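# Remove printer build plate and lay it flat nearby

## Task

Pull the thin magnetic build sheet off the heated bed of the 3-D printer and put it down lying flat, with the same face upward, on the printer's own supporting surface, away from both the printer and its door. The printer must stay where it is. The other objects next to and behind the printer must remain close to where they were and keep their orientation. Nothing may count on the robot to hold it in place at the end. Finish by releasing the plate and moving the grippers away.

## Robot and tools

Robot: two identical six-joint arms with parallel-jaw grippers, named left_arm and right_arm. Their bases sit at (0, +0.300, 0) for left_arm and (0, -0.300, 0) for right_arm, both unrotated. The names are labels only; they do not tell you which side of an image an arm appears on.

Frame: one shared scene frame for every pose. Origin on the table top midway between the bases, +x out over the table, +z up, left_arm on the +y side. Positions are in metres, orientations are quaternions written w first (qw, qx, qy, qz). A gripper's fingers point along its own +z axis and close along its own y axis. The reported hand point (end_effector_position) lies between the finger pads, roughly 1 cm short of the fingertips. Reported positions can be slightly wrong, more so at long reach, and arms tend to settle a centimetre or so below what was asked.

The row: every motion command uses rows of 16 numbers, always both arms, even if one stays still. Order: left_arm x, y, z, qw, qx, qy, qz, opening, then right_arm x, y, z, qw, qx, qy, qz, opening. The x, y, z and quaternion are an absolute target pose for that gripper in the scene frame, not an offset. Opening runs from -1 (closed) to +1 (fully open, 0.094 m). A target lying more than 0.6 m from that arm's last reported position along any of its gripper axes is refused. Each control step, the controller limits the commanded pose to at most 70 mm and 16 degrees away from the measured pose, and favours position over orientation if both cannot be met. To hold an arm still, resend exactly the pose from the last result before it stopped, plus its wanted opening; to keep a gripper's orientation, resend your own target quaternion rather than the drifted reported one.

Tools:
- execute_actions: argument actions is a list holding zero or one item. An empty list just reports the state. An item {"rows": [...], "steps": n} plays up to 15 rows, one per control step of 1/30 s (n up to 15, default 15); if there are fewer rows than steps the last repeats. An item {"steps": n} with no rows waits up to 300 steps counted from the previous result. Optional pictures (true/false) toggles camera images. After the last step an arm only continues to its last clipped pose, so long travels need several calls.
- move: target is one 16-number row as above; speed is the top path speed in m/s, 0.002 to 0.5, default 0.25 (turning at up to twice that in rad/s). Both grippers travel in straight lines, finishing together, over 0.5 to 10 s; longer paths stop short after 10 s. The opening is applied at the start. Paths ignore obstacles and the other arm, and grippers may lag, wander or overshoot speed, especially with a near-straight arm. Faster contact and targets deeper past the contact mean harder hits.
- wait: seconds, 0 to 10; nothing new is sent.
- zoom_image: camera (cam_high, cam_low, cam_left_wrist, cam_right_wrist) and region [x0, y0, x1, y1] in pixels, top-left origin, at most 504 by 504. All images are 504x504.
- show_instructions: shows the reference page(s) for the scene.
- read_manual: returns licence texts only.
- finished_scene: scene = the current scene number; irreversible, and the task is judged then.

Results: a state line per arm with gripper position and quaternion; grip_measured, the finger opening on the command scale (each gripper may read off by about 1 mm); Joint positions, whose final value is the opening in metres; a Hand target line showing what the controller is driving toward. HELD marks steps where a clearance check withheld part of your row; a "pose unreachable" line names the arm affected. A move adds a "move:" line with its ending (done, off_target, moving, held, fault) and any limits (paced = target clipped, held = some steps blocked, after which the arm may jump faster than asked), plus each gripper's distance from its target. FAULT lines mean an arm stopped. MOTOR HOT appears from 85 °C; at 100 °C the arm drops whatever it holds and goes limp until it cools, so don't hold loads longer than needed.

Gripping: to hold something, command an opening about 0.03 below grip_measured; smaller gaps grip more lightly. Thin sheets under about 2 mm get less finger force, so a build plate grips weakly; pads may spike briefly on first contact. The simulation keeps running between calls, and occasional disturbances may tug the held part or nudge loose items.

Joint ranges (rad): waist -2.880 to 2.880, shoulder 0 to 3.142, elbow 0 to 3.019, wrist pitch -1.693 to 1.571, wrist yaw -1.571 to 1.571, wrist roll -2.094 to 2.094; the elbow cannot fully straighten.

Avoid: dropping or knocking anything off the table (fails the job), tipping or shifting the printer or neighbouring items, arms colliding or pressing each other, slamming, sliding contacts at speed, and hard pushes. Use slow approaches near contact, then open the gripper and retract before finishing.

Each tool is called by a JSON object that holds its "api" and its "payload", one argument or row to a line.

Reference images:

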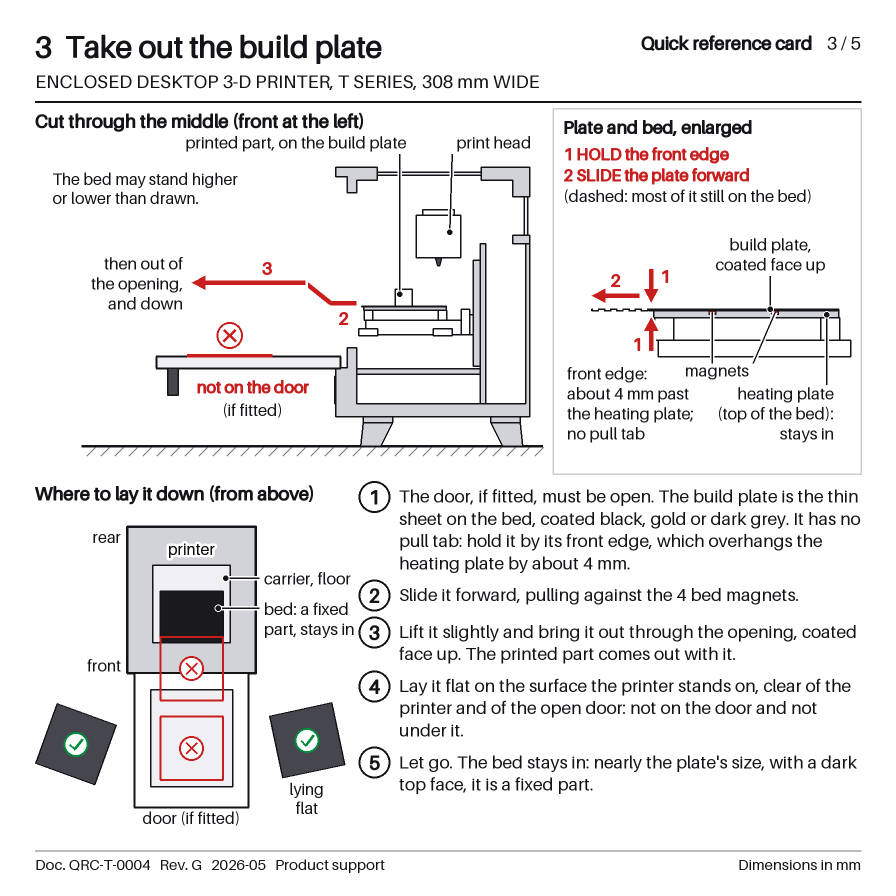

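## Session

{"api": "execute_actions", "payload": {
  "actions": []
}}

Scene clock: 0.00 s of 4100.00 s.
left_arm: end_effector_position=(+0.5230, +0.3017, +0.4821) grip_measured=+1.000 end_effector_quat_wxyz=(+0.704, +0.002, +0.711, +0.002) | right_arm: end_effector_position=(+0.5172, -0.2975, +0.4860) grip_measured=+1.000 end_effector_quat_wxyz=(+0.701, +0.003, +0.713, +0.009)
Joint positions: left_arm=[0.006 1.058 1.034 0.014 0.005 0.006 0.094] | right_arm=[ 0.004  1.041  1.038 -0.014 -0.006  0.017  0.094]
Joint velocities: left_arm=[-0.005 -0.015 -0.002  0.002 -0.051 -0.022  0.   ] | right_arm=[ 0.015 -0.005  0.007 -0.007 -0.095 -0.037  0.   ]
Hand target (left_arm): +0.523, +0.302, +0.502; +0.716, +0.002, +0.698, +0.003
Hand target (right_arm): +0.516, -0.297, +0.510; +0.716, +0.003, +0.698, +0.010

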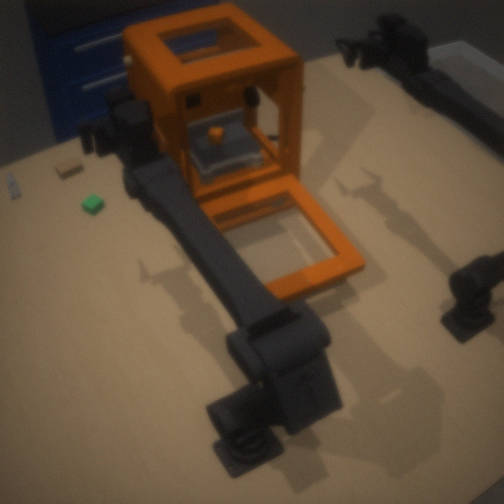

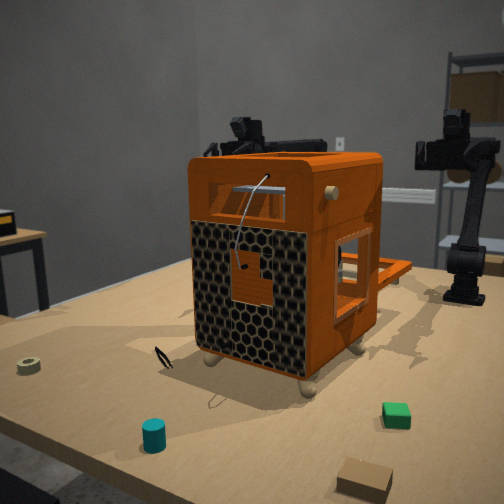

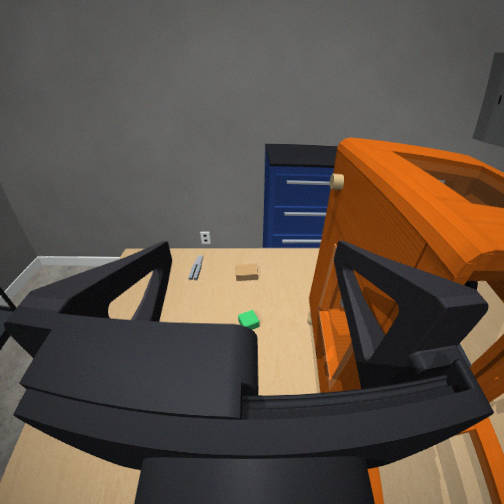

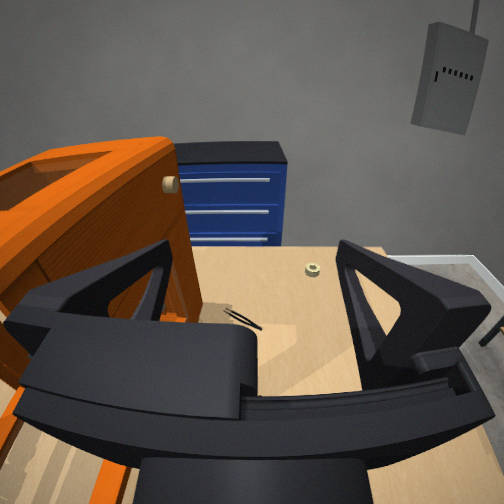

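{"api": "move", "payload": {
  "target": [0.3,0.45,0.4,0.707,0,0.707,0,1, 0.33,-0.02,0.33,0.707,0,0.707,0,1]
}}

{"api": "zoom_image", "payload": {
  "camera": "cam_high",
  "region": [120,60,340,240]
}}

Scene clock: 10.90 s of 4100.00 s.
left_arm: end_effector_position=(+0.2991, +0.4540, +0.4021) grip_measured=+1.000 end_effector_quat_wxyz=(+0.706, -0.003, +0.708, +0.000) | right_arm: end_effector_position=(+0.3291, -0.0221, +0.3221) grip_measured=+1.000 end_effector_quat_wxyz=(+0.704, -0.012, +0.710, -0.008)
Joint positions: left_arm=[ 0.88   0.583  0.601 -0.021  0.876 -0.002  0.094] | right_arm=[ 1.056  1.079  0.614  0.448  1.051 -0.013  0.094]
Joint velocities: left_arm=[-0.024 -0.005 -0.007 -0.002 -0.066 -0.007  0.   ] | right_arm=[-0.015 -0.005 -0.012  0.002 -0.007 -0.081  0.   ]
Hand target (left_arm): +0.297, +0.451, +0.402; +0.708, -0.003, +0.706, -0.003
Hand target (right_arm): +0.330, -0.023, +0.332; +0.710, -0.005, +0.704, -0.005
Off the commanded pose (left_arm): 0.005 m, 0 deg.
Off the commanded pose (right_arm): 0.008 m, 2 deg.
After step 90, 6.00 s passed at rest.
move: done
camera_calibration (this result's frames):
cam_left_wrist: T_world_to_cam=[[0.0207969, -0.999747, 0.00854894, 0.445632], [-0.557428, -0.0186933, -0.830015, 0.520896], [0.829965, 0.0124963, -0.557676, 0.0954069], [0, 0, 0, 1]] pos_world=[0.20191, 0.454064, 0.481748]
cam_right_wrist: T_world_to_cam=[[0.00502217, -0.999601, 0.0277801, -0.0320717], [-0.592738, -0.0253498, -0.804997, 0.459817], [0.80538, -0.0124235, -0.592629, 0.0509162], [0, 0, 0, 1]] pos_world=[0.231705, -0.0197701, 0.401216]

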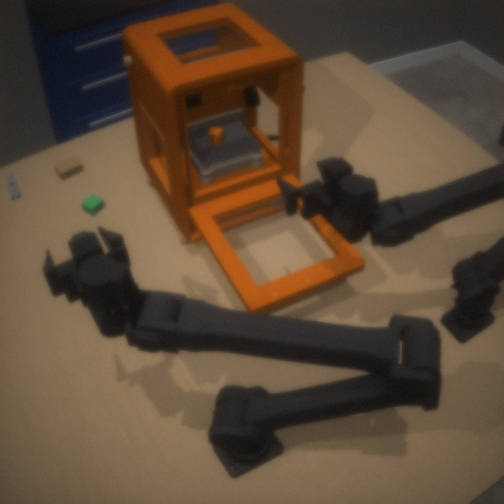

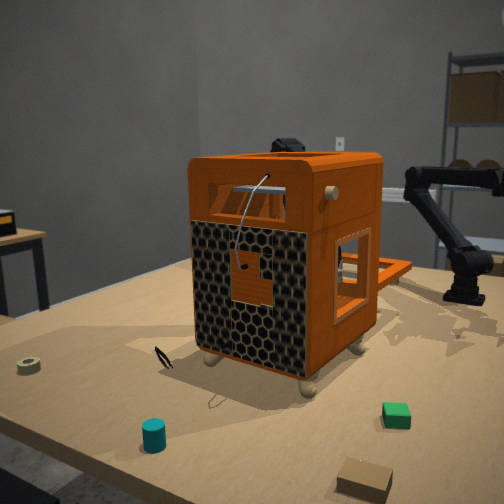

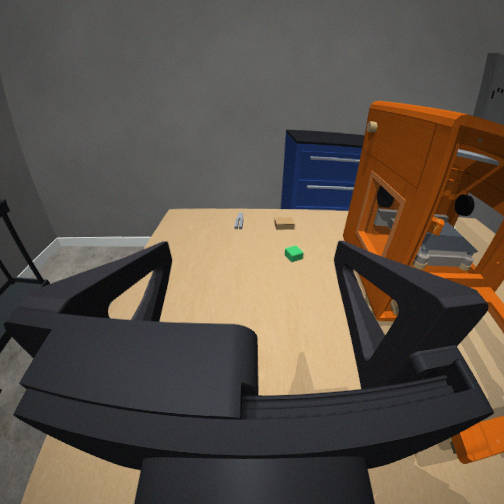

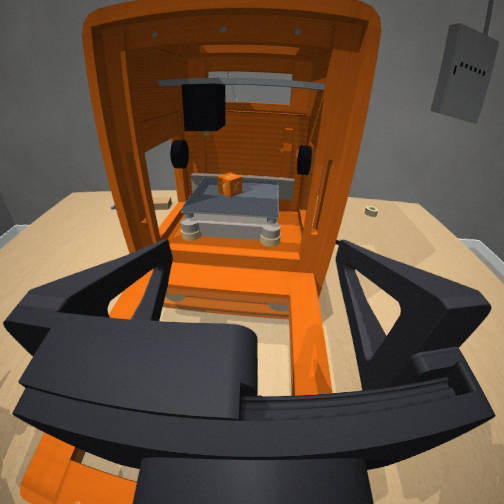

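Region (120, 60, 340, 240) of cam_high's 504x504 image, scaled by 2.291, with more detail than that image has; it fills the top 412 rows of this view, and the rest is white.

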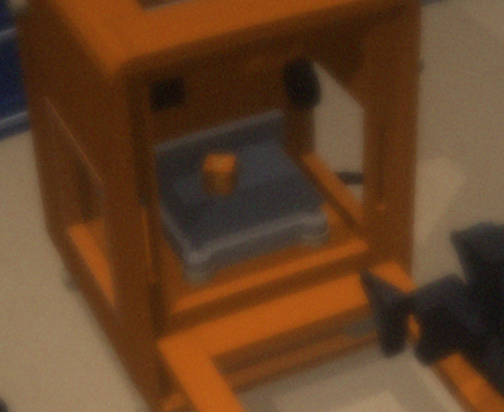

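{"api": "zoom_image", "payload": {
  "camera": "cam_right_wrist",
  "region": [150,150,330,270]
}}

Region (150, 150, 330, 270) of cam_right_wrist's 504x504 image, scaled by 2.800, with more detail than that image has.

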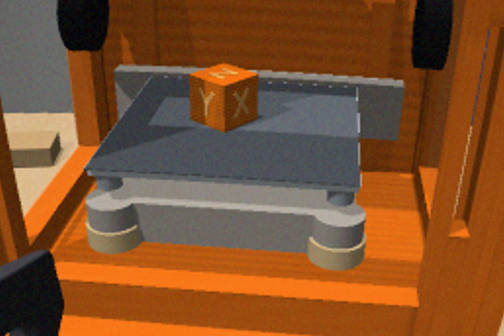

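{"api": "move", "payload": {
  "target": [0.3,0.45,0.4,0.707,0,0.707,0,1, 0.45,0.0,0.27,0.5,0.5,0.5,0.5,0]
}}

Scene clock: 26.73 s of 4100.00 s.
left_arm: end_effector_position=(+0.2997, +0.4537, +0.4021) grip_measured=+1.000 end_effector_quat_wxyz=(+0.706, -0.004, +0.708, +0.000) | right_arm: end_effector_position=(+0.4356, -0.0061, +0.2455) grip_measured=+0.002 end_effector_quat_wxyz=(+0.501, +0.493, +0.528, +0.476)
Joint positions: left_arm=[ 0.876  0.583  0.601 -0.021  0.871 -0.002  0.094] | right_arm=[0.838 1.433 0.696 0.672 0.828 1.558 0.047]
Joint velocities: left_arm=[-0.005  0.005  0.017 -0.002 -0.051 -0.007  0.   ] | right_arm=[-0.005  0.005 -0.012  0.002 -0.007  0.051  0.001]
Hand target (left_arm): +0.300, +0.450, +0.400; +0.707, +0.000, +0.707, -0.000
Hand target (right_arm): +0.448, -0.000, +0.270; +0.499, +0.501, +0.501, +0.500
Off the commanded pose (left_arm): 0.004 m, 0 deg.
Off the commanded pose (right_arm): 0.029 m, 4 deg.
After step 90, 9.03 s passed at rest.
move: off_target (right_arm)
camera_calibration (this result's frames):
cam_left_wrist: T_world_to_cam=[[0.0219418, -0.999719, 0.00892125, 0.444825], [-0.557413, -0.0196408, -0.830003, 0.521634], [0.829945, 0.0132389, -0.557688, 0.0945998], [0, 0, 0, 1]] pos_world=[0.202493, 0.453693, 0.481747]
cam_right_wrist: T_world_to_cam=[[-0.0438207, -0.0611549, -0.997166, 0.264189], [-0.594644, 0.803655, -0.0231553, 0.27556], [0.802794, 0.591944, -0.0715822, -0.203186], [0, 0, 0, 1]] pos_world=[0.338554, -0.0850241, 0.255277]

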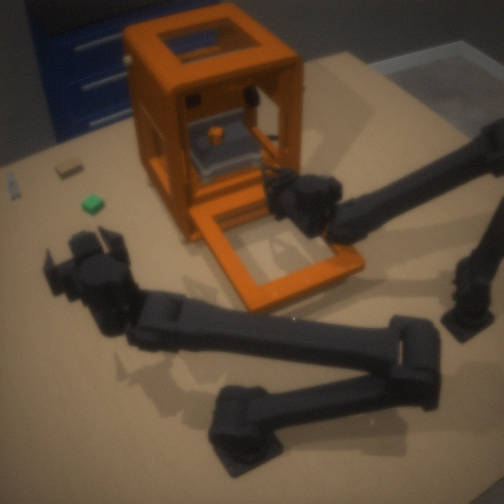

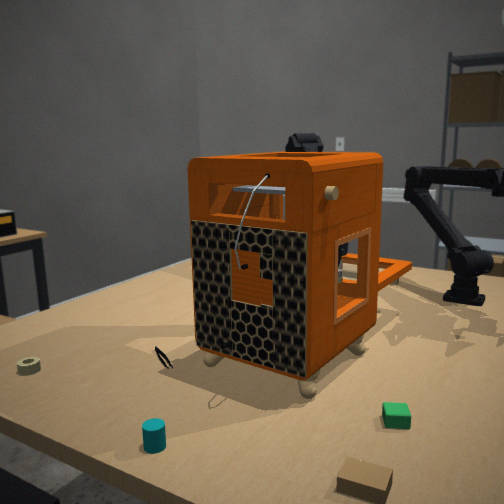

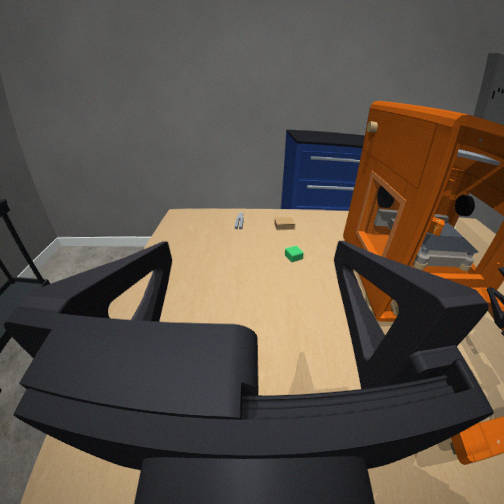

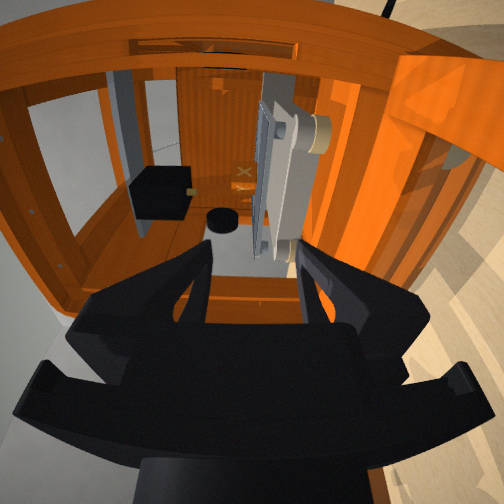

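{"api": "move", "payload": {
  "target": [0.3,0.45,0.4,0.707,0,0.707,0,1, 0.53,0.01,0.27,0.5,0.5,0.5,0.5,-0.3],
  "speed": 0.1
}}

Scene clock: 33.87 s of 4100.00 s.
left_arm: end_effector_position=(+0.2997, +0.4538, +0.4021) grip_measured=+1.000 end_effector_quat_wxyz=(+0.706, -0.004, +0.708, +0.001) | right_arm: end_effector_position=(+0.5170, +0.0056, +0.2502) grip_measured=-0.298 end_effector_quat_wxyz=(+0.500, +0.497, +0.518, +0.485)
Joint positions: left_arm=[ 0.876  0.583  0.601 -0.021  0.87  -0.002  0.094] | right_arm=[0.724 1.59  0.878 0.672 0.718 1.561 0.033]
Joint velocities: left_arm=[ 0.005 -0.015 -0.002  0.022  0.007  0.022  0.   ] | right_arm=[-0.005 -0.015 -0.022 -0.002 -0.037  0.007 -0.   ]
Hand target (left_arm): +0.300, +0.450, +0.400; +0.707, -0.000, +0.707, +0.000
Hand target (right_arm): +0.529, +0.010, +0.270; +0.499, +0.500, +0.500, +0.500
Off the commanded pose (left_arm): 0.004 m, 0 deg.
Off the commanded pose (right_arm): 0.024 m, 3 deg.
After step 90, 2.80 s passed at rest.
move: off_target (right_arm)
camera_calibration (this result's frames):
cam_left_wrist: T_world_to_cam=[[0.0223232, -0.999711, 0.00892055, 0.444772], [-0.557406, -0.0198529, -0.830002, 0.521729], [0.82994, 0.0135559, -0.557688, 0.0944572], [0, 0, 0, 1]] pos_world=[0.202493, 0.453721, 0.481747]
cam_right_wrist: T_world_to_cam=[[-0.0297287, -0.0356757, -0.998921, 0.266179], [-0.591122, 0.806504, -0.0112114, 0.309837], [0.806034, 0.590151, -0.0450651, -0.283412], [0, 0, 0, 1]] pos_world=[0.419505, -0.073133, 0.256593]

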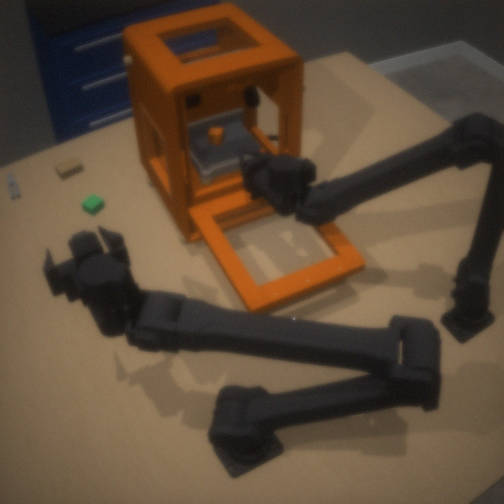

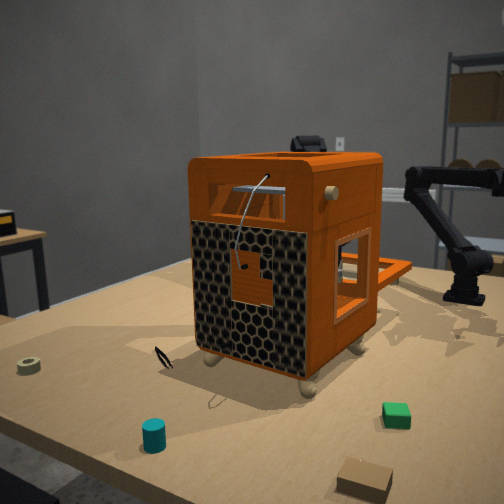

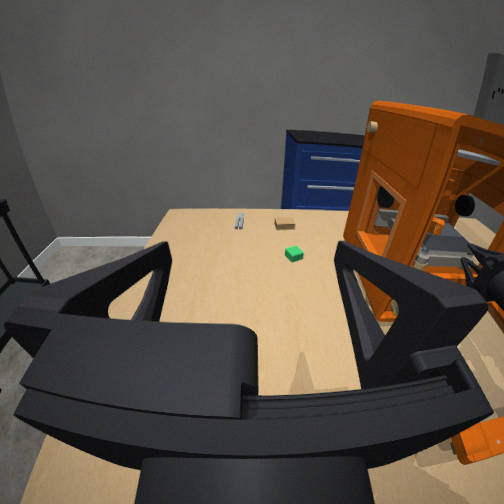

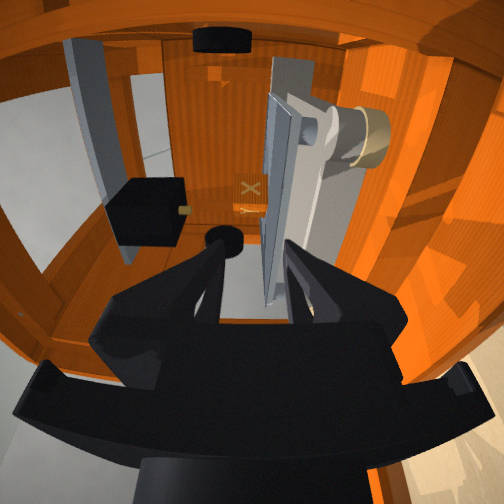

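{"api": "move", "payload": {
  "target": [0.3,0.45,0.4,0.707,0,0.707,0,1, 0.555,0.01,0.257,0.5,0.5,0.5,0.5,-0.3],
  "speed": 0.05
}}

{"api": "zoom_image", "payload": {
  "camera": "cam_right_wrist",
  "region": [180,150,380,330]
}}

Scene clock: 38.50 s of 4100.00 s.
left_arm: end_effector_position=(+0.2997, +0.4538, +0.4021) grip_measured=+1.000 end_effector_quat_wxyz=(+0.706, -0.004, +0.708, +0.001) | right_arm: end_effector_position=(+0.5402, +0.0063, +0.2344) grip_measured=-0.298 end_effector_quat_wxyz=(+0.498, +0.497, +0.525, +0.479)
Joint positions: left_arm=[ 0.876  0.583  0.601 -0.021  0.87  -0.002  0.094] | right_arm=[0.692 1.652 0.92  0.673 0.684 1.561 0.033]
Joint velocities: left_arm=[-0.015 -0.005  0.007 -0.002 -0.037 -0.022  0.   ] | right_arm=[-0.024 -0.005 -0.007  0.002 -0.007 -0.066 -0.   ]
Hand target (left_arm): +0.300, +0.450, +0.400; +0.707, +0.000, +0.707, -0.000
Hand target (right_arm): +0.554, +0.010, +0.257; +0.500, +0.500, +0.500, +0.500
Off the commanded pose (left_arm): 0.004 m, 0 deg.
Off the commanded pose (right_arm): 0.027 m, 4 deg.
After step 90, 0.53 s passed at rest.
move: off_target (right_arm)
camera_calibration (this result's frames):
cam_left_wrist: T_world_to_cam=[[0.0223232, -0.999711, 0.00892055, 0.444772], [-0.557406, -0.0198529, -0.830002, 0.521729], [0.82994, 0.0135559, -0.557688, 0.0944572], [0, 0, 0, 1]] pos_world=[0.202493, 0.453721, 0.481747]
cam_right_wrist: T_world_to_cam=[[-0.045766, -0.0473686, -0.997828, 0.259573], [-0.593114, 0.805043, -0.0110133, 0.323844], [0.803817, 0.591322, -0.0649385, -0.29739], [0, 0, 0, 1]] pos_world=[0.443003, -0.0725592, 0.243264]

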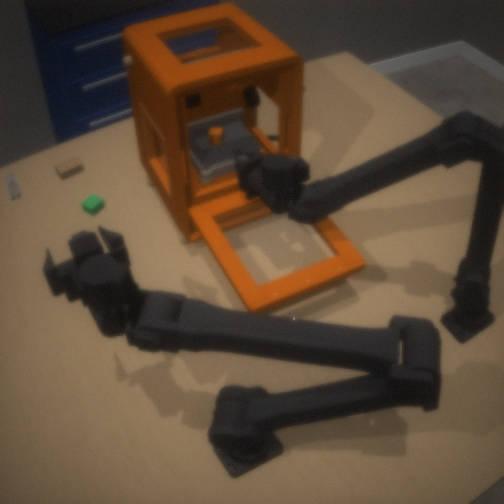

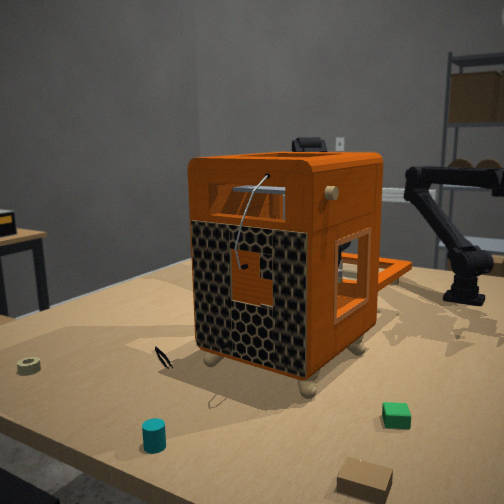

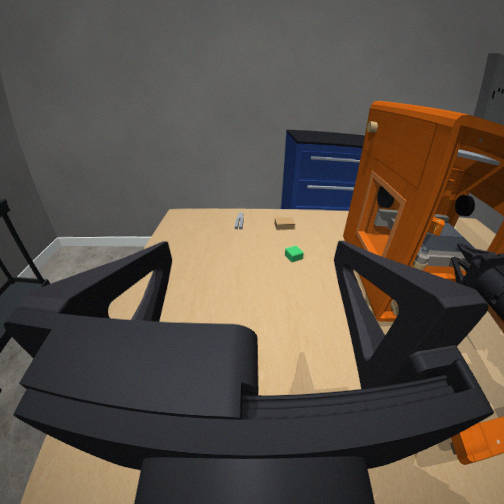

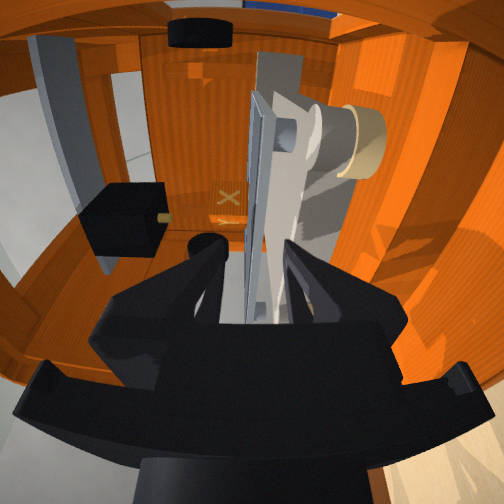

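Region (180, 150, 380, 330) of cam_right_wrist's 504x504 image, scaled by 2.520, with more detail than that image has; it fills the top 454 rows of this view, and the rest is white.

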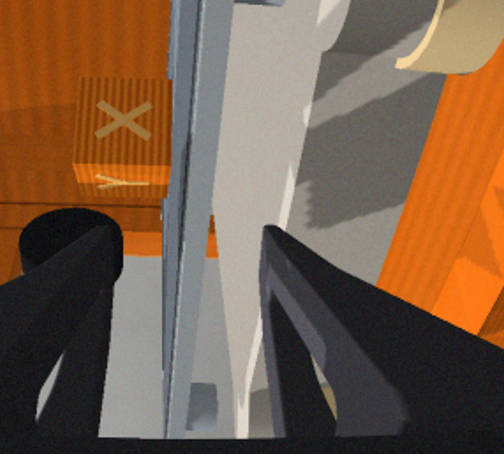

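{"api": "move", "payload": {
  "target": [0.3,0.45,0.4,0.707,0,0.707,0,1, 0.565,0.01,0.257,0.5,0.5,0.5,0.5,-0.84],
  "speed": 0.03
}}

{"api": "zoom_image", "payload": {
  "camera": "cam_right_wrist",
  "region": [190,170,330,300]
}}

{"api": "zoom_image", "payload": {
  "camera": "cam_left_wrist",
  "region": [400,200,504,300]
}}

Scene clock: 45.00 s of 4100.00 s.
left_arm: end_effector_position=(+0.2997, +0.4538, +0.4021) grip_measured=+1.000 end_effector_quat_wxyz=(+0.706, -0.004, +0.708, +0.001) | right_arm: end_effector_position=(+0.5458, +0.0076, +0.2331) grip_measured=-0.838 end_effector_quat_wxyz=(+0.497, +0.496, +0.526, +0.480)
Joint positions: left_arm=[ 0.876  0.583  0.601 -0.021  0.87  -0.002  0.094] | right_arm=[0.686 1.665 0.932 0.673 0.673 1.561 0.008]
Joint velocities: left_arm=[ 0.005  0.005 -0.007 -0.007  0.007  0.007  0.   ] | right_arm=[ 0.005 -0.005 -0.017 -0.002  0.007  0.051 -0.   ]
Hand target (left_arm): +0.300, +0.450, +0.400; +0.707, +0.000, +0.707, -0.000
Hand target (right_arm): +0.563, +0.009, +0.257; +0.500, +0.500, +0.500, +0.500
Off the commanded pose (left_arm): 0.004 m, 0 deg.
Off the commanded pose (right_arm): 0.031 m, 4 deg.
After step 90, 2.13 s passed at rest.
move: off_target (right_arm)
camera_calibration (this result's frames):
cam_left_wrist: T_world_to_cam=[[0.0223232, -0.999711, 0.00892055, 0.444772], [-0.557406, -0.0198529, -0.830002, 0.521729], [0.82994, 0.0135559, -0.557688, 0.0944572], [0, 0, 0, 1]] pos_world=[0.202493, 0.453721, 0.481747]
cam_right_wrist: T_world_to_cam=[[-0.045971, -0.0470719, -0.997833, 0.258663], [-0.596476, 0.802564, -0.0103801, 0.327808], [0.801314, 0.594706, -0.0649719, -0.301372], [0, 0, 0, 1]] pos_world=[0.448914, -0.0716837, 0.241924]

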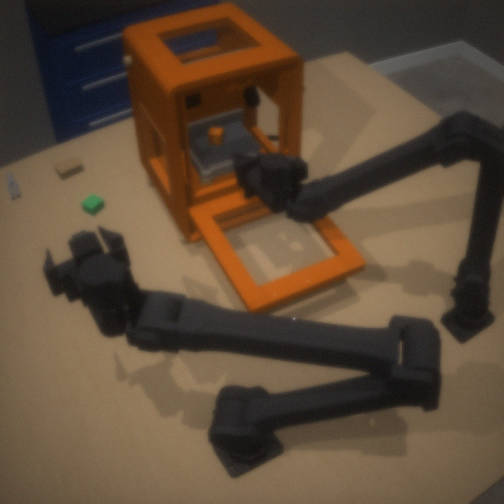

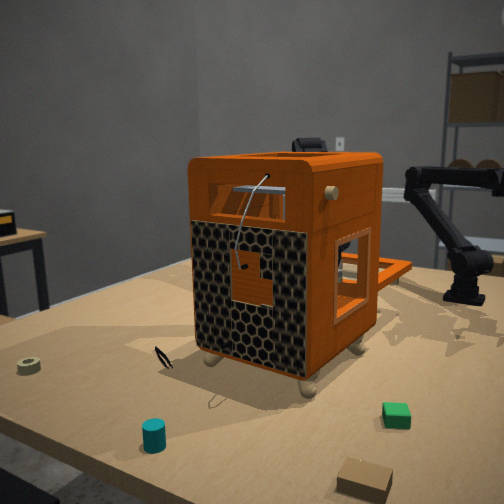

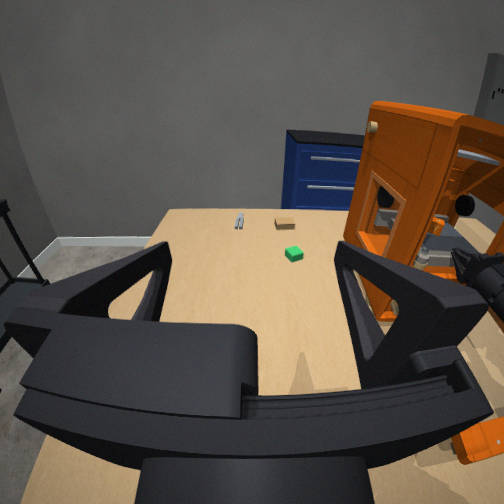

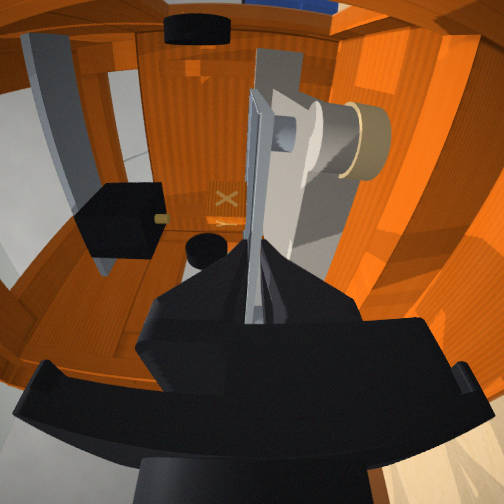

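Region (190, 170, 330, 300) of cam_right_wrist's 504x504 image, scaled by 3.600, with more detail than that image has; it fills the top 468 rows of this view, and the rest is white.

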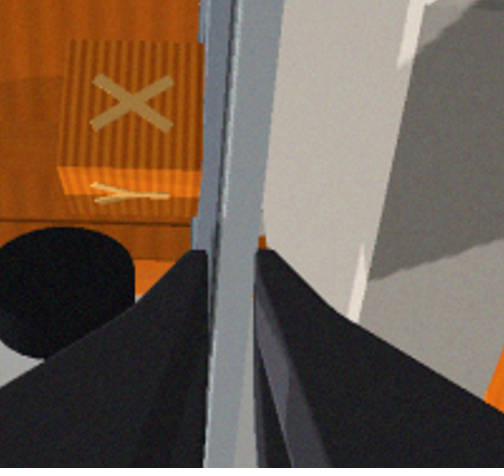

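Region (400, 200, 504, 300) of cam_left_wrist's 504x504 image, scaled by 4.846, with more detail than that image has; it fills the top 485 rows of this view, and the rest is white.

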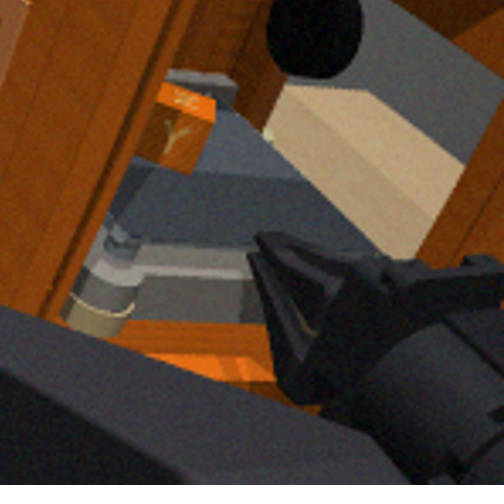

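{"api": "move", "payload": {
  "target": [0.3,0.45,0.4,0.707,0,0.707,0,1, 0.585,0.01,0.257,0.5,0.5,0.5,0.5,-0.84],
  "speed": 0.02
}}

{"api": "zoom_image", "payload": {
  "camera": "cam_right_wrist",
  "region": [190,170,330,300]
}}

{"api": "zoom_image", "payload": {
  "camera": "cam_left_wrist",
  "region": [400,200,504,300]
}}

Scene clock: 53.33 s of 4100.00 s.
left_arm: end_effector_position=(+0.2997, +0.4538, +0.4021) grip_measured=+1.000 end_effector_quat_wxyz=(+0.706, -0.004, +0.708, +0.001) | right_arm: end_effector_position=(+0.5541, +0.0101, +0.2328) grip_measured=-0.838 end_effector_quat_wxyz=(+0.494, +0.495, +0.526, +0.483)
Joint positions: left_arm=[ 0.876  0.583  0.601 -0.021  0.87  -0.002  0.094] | right_arm=[0.677 1.682 0.953 0.673 0.658 1.564 0.008]
Joint velocities: left_arm=[ 0.005 -0.015  0.012  0.002 -0.051 -0.022  0.   ] | right_arm=[-0.005 -0.015  0.002 -0.017  0.066 -0.037  0.001]
Hand target (left_arm): +0.300, +0.450, +0.400; +0.707, +0.000, +0.707, -0.000
Hand target (right_arm): +0.582, +0.008, +0.257; +0.500, +0.499, +0.500, +0.500
Off the commanded pose (left_arm): 0.004 m, 0 deg.
Off the commanded pose (right_arm): 0.039 m, 4 deg.
After step 90, 2.80 s passed at rest.
move: off_target (right_arm)
camera_calibration (this result's frames):
cam_left_wrist: T_world_to_cam=[[0.0223232, -0.999711, 0.00892055, 0.444772], [-0.557406, -0.0198529, -0.830002, 0.521729], [0.82994, 0.0135559, -0.557688, 0.0944572], [0, 0, 0, 1]] pos_world=[0.202493, 0.453721, 0.481747]
cam_right_wrist: T_world_to_cam=[[-0.0436188, -0.0418536, -0.998171, 0.257652], [-0.601837, 0.798587, -0.00718547, 0.333071], [0.797427, 0.600423, -0.0600225, -0.308549], [0, 0, 0, 1]] pos_world=[0.457738, -0.0699424, 0.241054]

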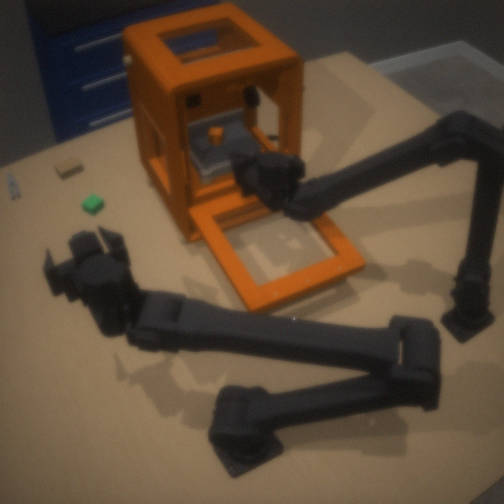

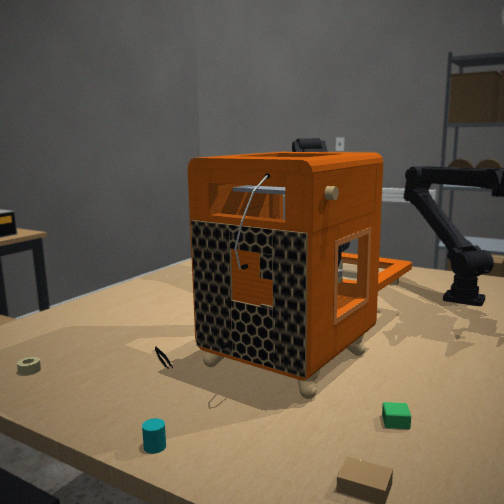

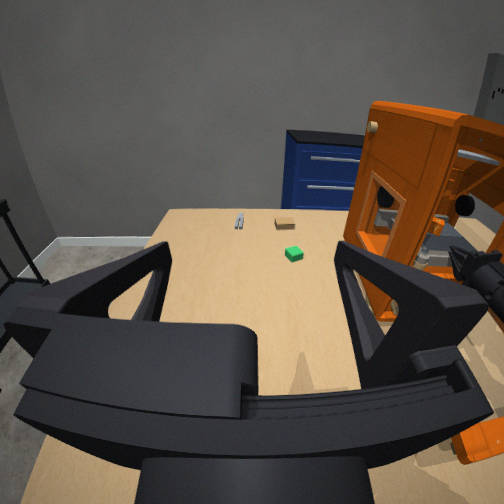

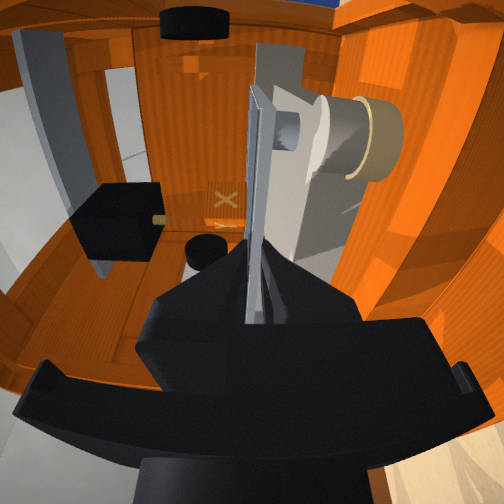

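Region (190, 170, 330, 300) of cam_right_wrist's 504x504 image, scaled by 3.600, with more detail than that image has; it fills the top 468 rows of this view, and the rest is white.

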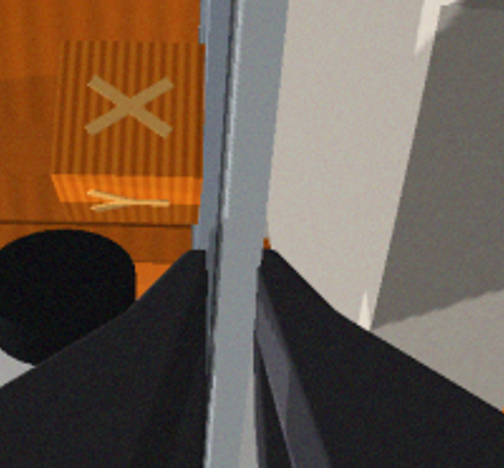

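Region (400, 200, 504, 300) of cam_left_wrist's 504x504 image, scaled by 4.846, with more detail than that image has; it fills the top 485 rows of this view, and the rest is white.

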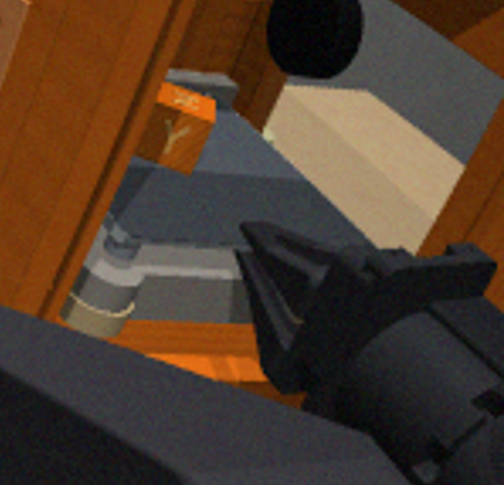

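{"api": "move", "payload": {
  "target": [0.3,0.45,0.4,0.707,0,0.707,0,1, 0.605,0.01,0.259,0.5,0.5,0.5,0.5,-0.84],
  "speed": 0.02
}}

{"api": "zoom_image", "payload": {
  "camera": "cam_right_wrist",
  "region": [190,170,330,300]
}}

{"api": "zoom_image", "payload": {
  "camera": "cam_left_wrist",
  "region": [400,200,504,300]
}}

Scene clock: 60.03 s of 4100.00 s.
left_arm: end_effector_position=(+0.2997, +0.4538, +0.4021) grip_measured=+1.000 end_effector_quat_wxyz=(+0.706, -0.004, +0.708, +0.001) | right_arm: end_effector_position=(+0.5635, +0.0131, +0.2332) grip_measured=-0.838 end_effector_quat_wxyz=(+0.490, +0.496, +0.524, +0.489)
Joint positions: left_arm=[ 0.876  0.583  0.601 -0.021  0.87  -0.002  0.094] | right_arm=[0.668 1.701 0.977 0.673 0.641 1.573 0.008]
Joint velocities: left_arm=[-0.015 -0.005  0.012 -0.002 -0.037  0.007  0.   ] | right_arm=[-0.015 -0.005 -0.012  0.002  0.051 -0.066 -0.001]
Hand target (left_arm): +0.300, +0.450, +0.400; +0.707, +0.000, +0.707, -0.000
Hand target (right_arm): +0.600, +0.007, +0.260; +0.500, +0.499, +0.500, +0.501
Off the commanded pose (left_arm): 0.004 m, 0 deg.
Off the commanded pose (right_arm): 0.049 m, 3 deg.
After step 90, 0.60 s passed at rest.
move: off_target (right_arm)
camera_calibration (this result's frames):
cam_left_wrist: T_world_to_cam=[[0.0223232, -0.999711, 0.00892055, 0.444772], [-0.557406, -0.0198529, -0.830002, 0.521729], [0.82994, 0.0135559, -0.557688, 0.0944572], [0, 0, 0, 1]] pos_world=[0.202493, 0.453721, 0.481747]
cam_right_wrist: T_world_to_cam=[[-0.0399654, -0.0286226, -0.998791, 0.256497], [-0.607563, 0.79427, 0.00154933, 0.337552], [0.793266, 0.60689, -0.0491333, -0.318095], [0, 0, 0, 1]] pos_world=[0.467669, -0.0677168, 0.240035]

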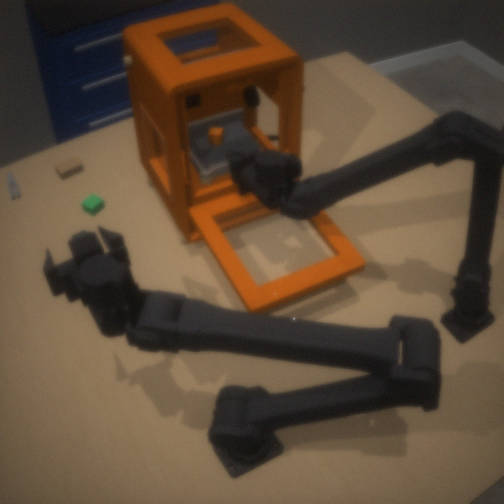

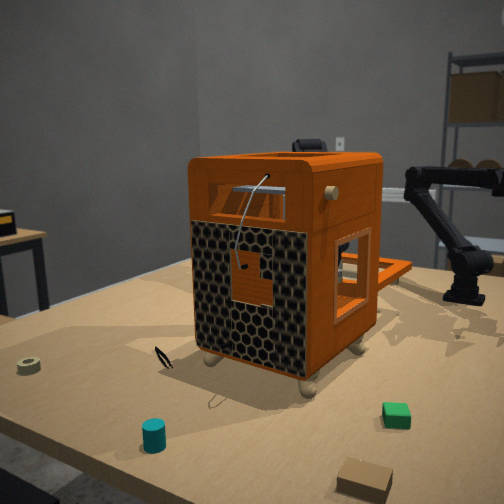

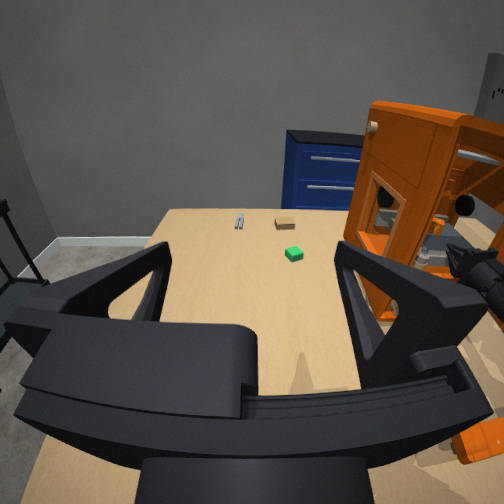

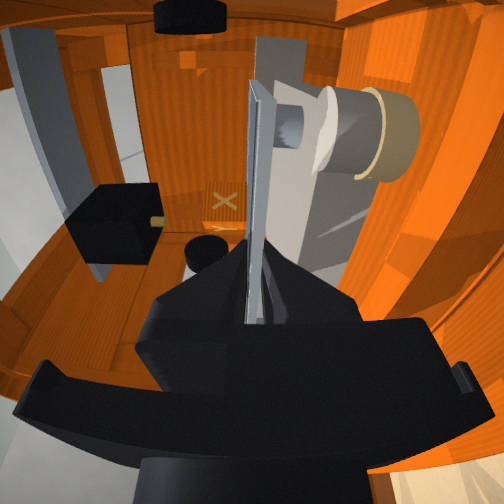

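Region (190, 170, 330, 300) of cam_right_wrist's 504x504 image, scaled by 3.600, with more detail than that image has; it fills the top 468 rows of this view, and the rest is white.

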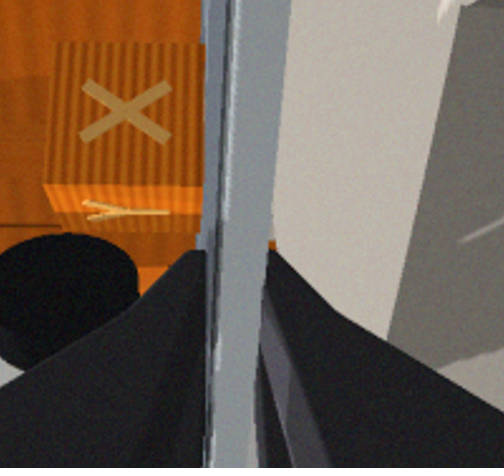

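Region (400, 200, 504, 300) of cam_left_wrist's 504x504 image, scaled by 4.846, with more detail than that image has; it fills the top 485 rows of this view, and the rest is white.

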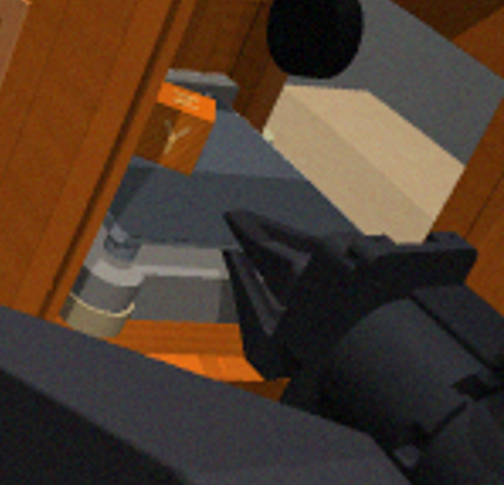

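{"api": "move", "payload": {
  "target": [0.42,0.2,0.24,0.664,0.242,0.664,-0.242,-1, 0.605,0.01,0.259,0.5,0.5,0.5,0.5,-0.84]
}}

Scene clock: 66.83 s of 4100.00 s.
left_arm: end_effector_position=(+0.4127, +0.2001, +0.2295) grip_measured=-0.984 end_effector_quat_wxyz=(+0.653, +0.236, +0.677, -0.244) | right_arm: end_effector_position=(+0.5635, +0.0130, +0.2333) grip_measured=-0.838 end_effector_quat_wxyz=(+0.489, +0.496, +0.523, +0.490)
Joint positions: left_arm=[0.037 1.163 0.387 0.738 0.729 0.005 0.001] | right_arm=[0.668 1.701 0.977 0.673 0.639 1.576 0.008]
Joint velocities: left_arm=[ 0.005 -0.005  0.012  0.002 -0.081 -0.022  0.001] | right_arm=[ 0.005 -0.005 -0.002 -0.012 -0.051  0.051 -0.001]
Hand target (left_arm): +0.417, +0.199, +0.240; +0.664, +0.244, +0.665, -0.240
Hand target (right_arm): +0.600, +0.007, +0.259; +0.500, +0.499, +0.500, +0.500
Off the commanded pose (left_arm): 0.013 m, 2 deg.
Off the commanded pose (right_arm): 0.049 m, 3 deg.
After step 90, 1.87 s passed at rest.
move: off_target (left_arm, right_arm)
camera_calibration (this result's frames):
cam_left_wrist: T_world_to_cam=[[-0.625325, -0.779957, 0.0252225, 0.409727], [-0.465494, 0.346875, -0.814244, 0.321468], [0.626326, -0.520908, -0.579975, 0.103978], [0, 0, 0, 1]] pos_world=[0.34073, 0.262223, 0.311723]
cam_right_wrist: T_world_to_cam=[[-0.0400462, -0.0263206, -0.998851, 0.256562], [-0.608396, 0.793626, 0.00347928, 0.337612], [0.792623, 0.607836, -0.0477951, -0.318033], [0, 0, 0, 1]] pos_world=[0.467757, -0.0678725, 0.239892]

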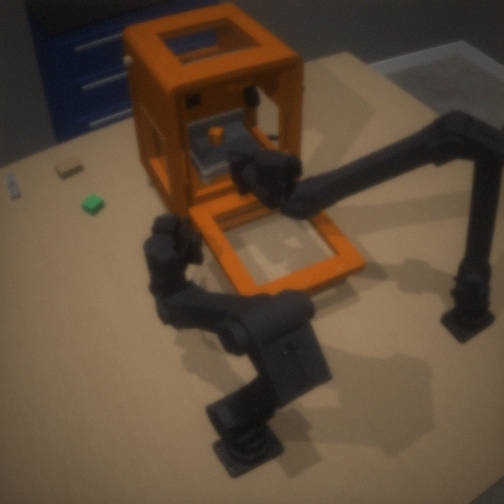

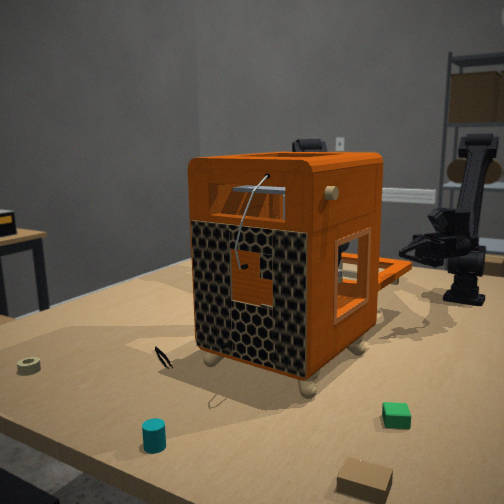

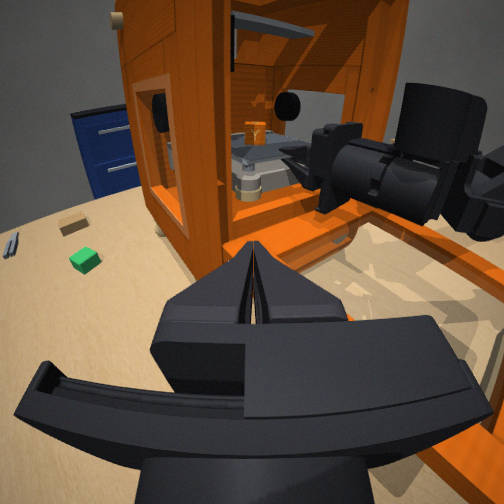

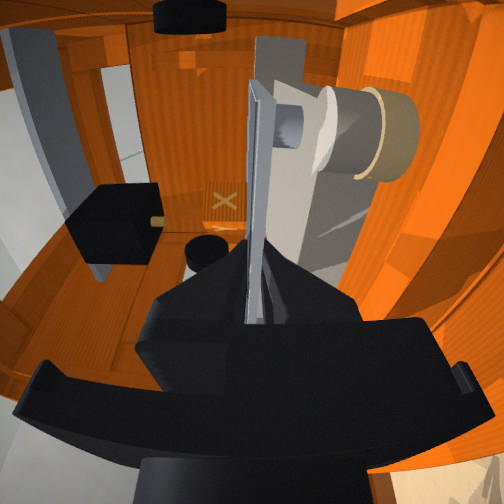

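{"api": "zoom_image", "payload": {
  "camera": "cam_left_wrist",
  "region": [220,110,360,220]
}}

Region (220, 110, 360, 220) of cam_left_wrist's 504x504 image, scaled by 3.600, with more detail than that image has; it fills the top 396 rows of this view, and the rest is white.

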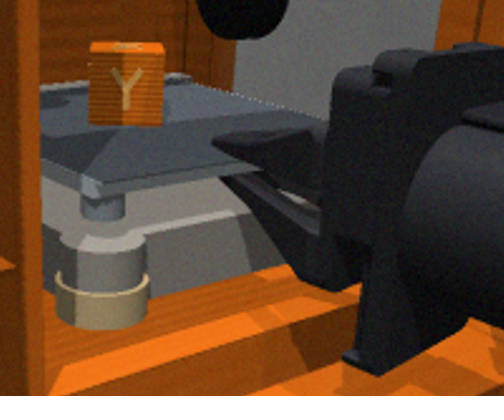

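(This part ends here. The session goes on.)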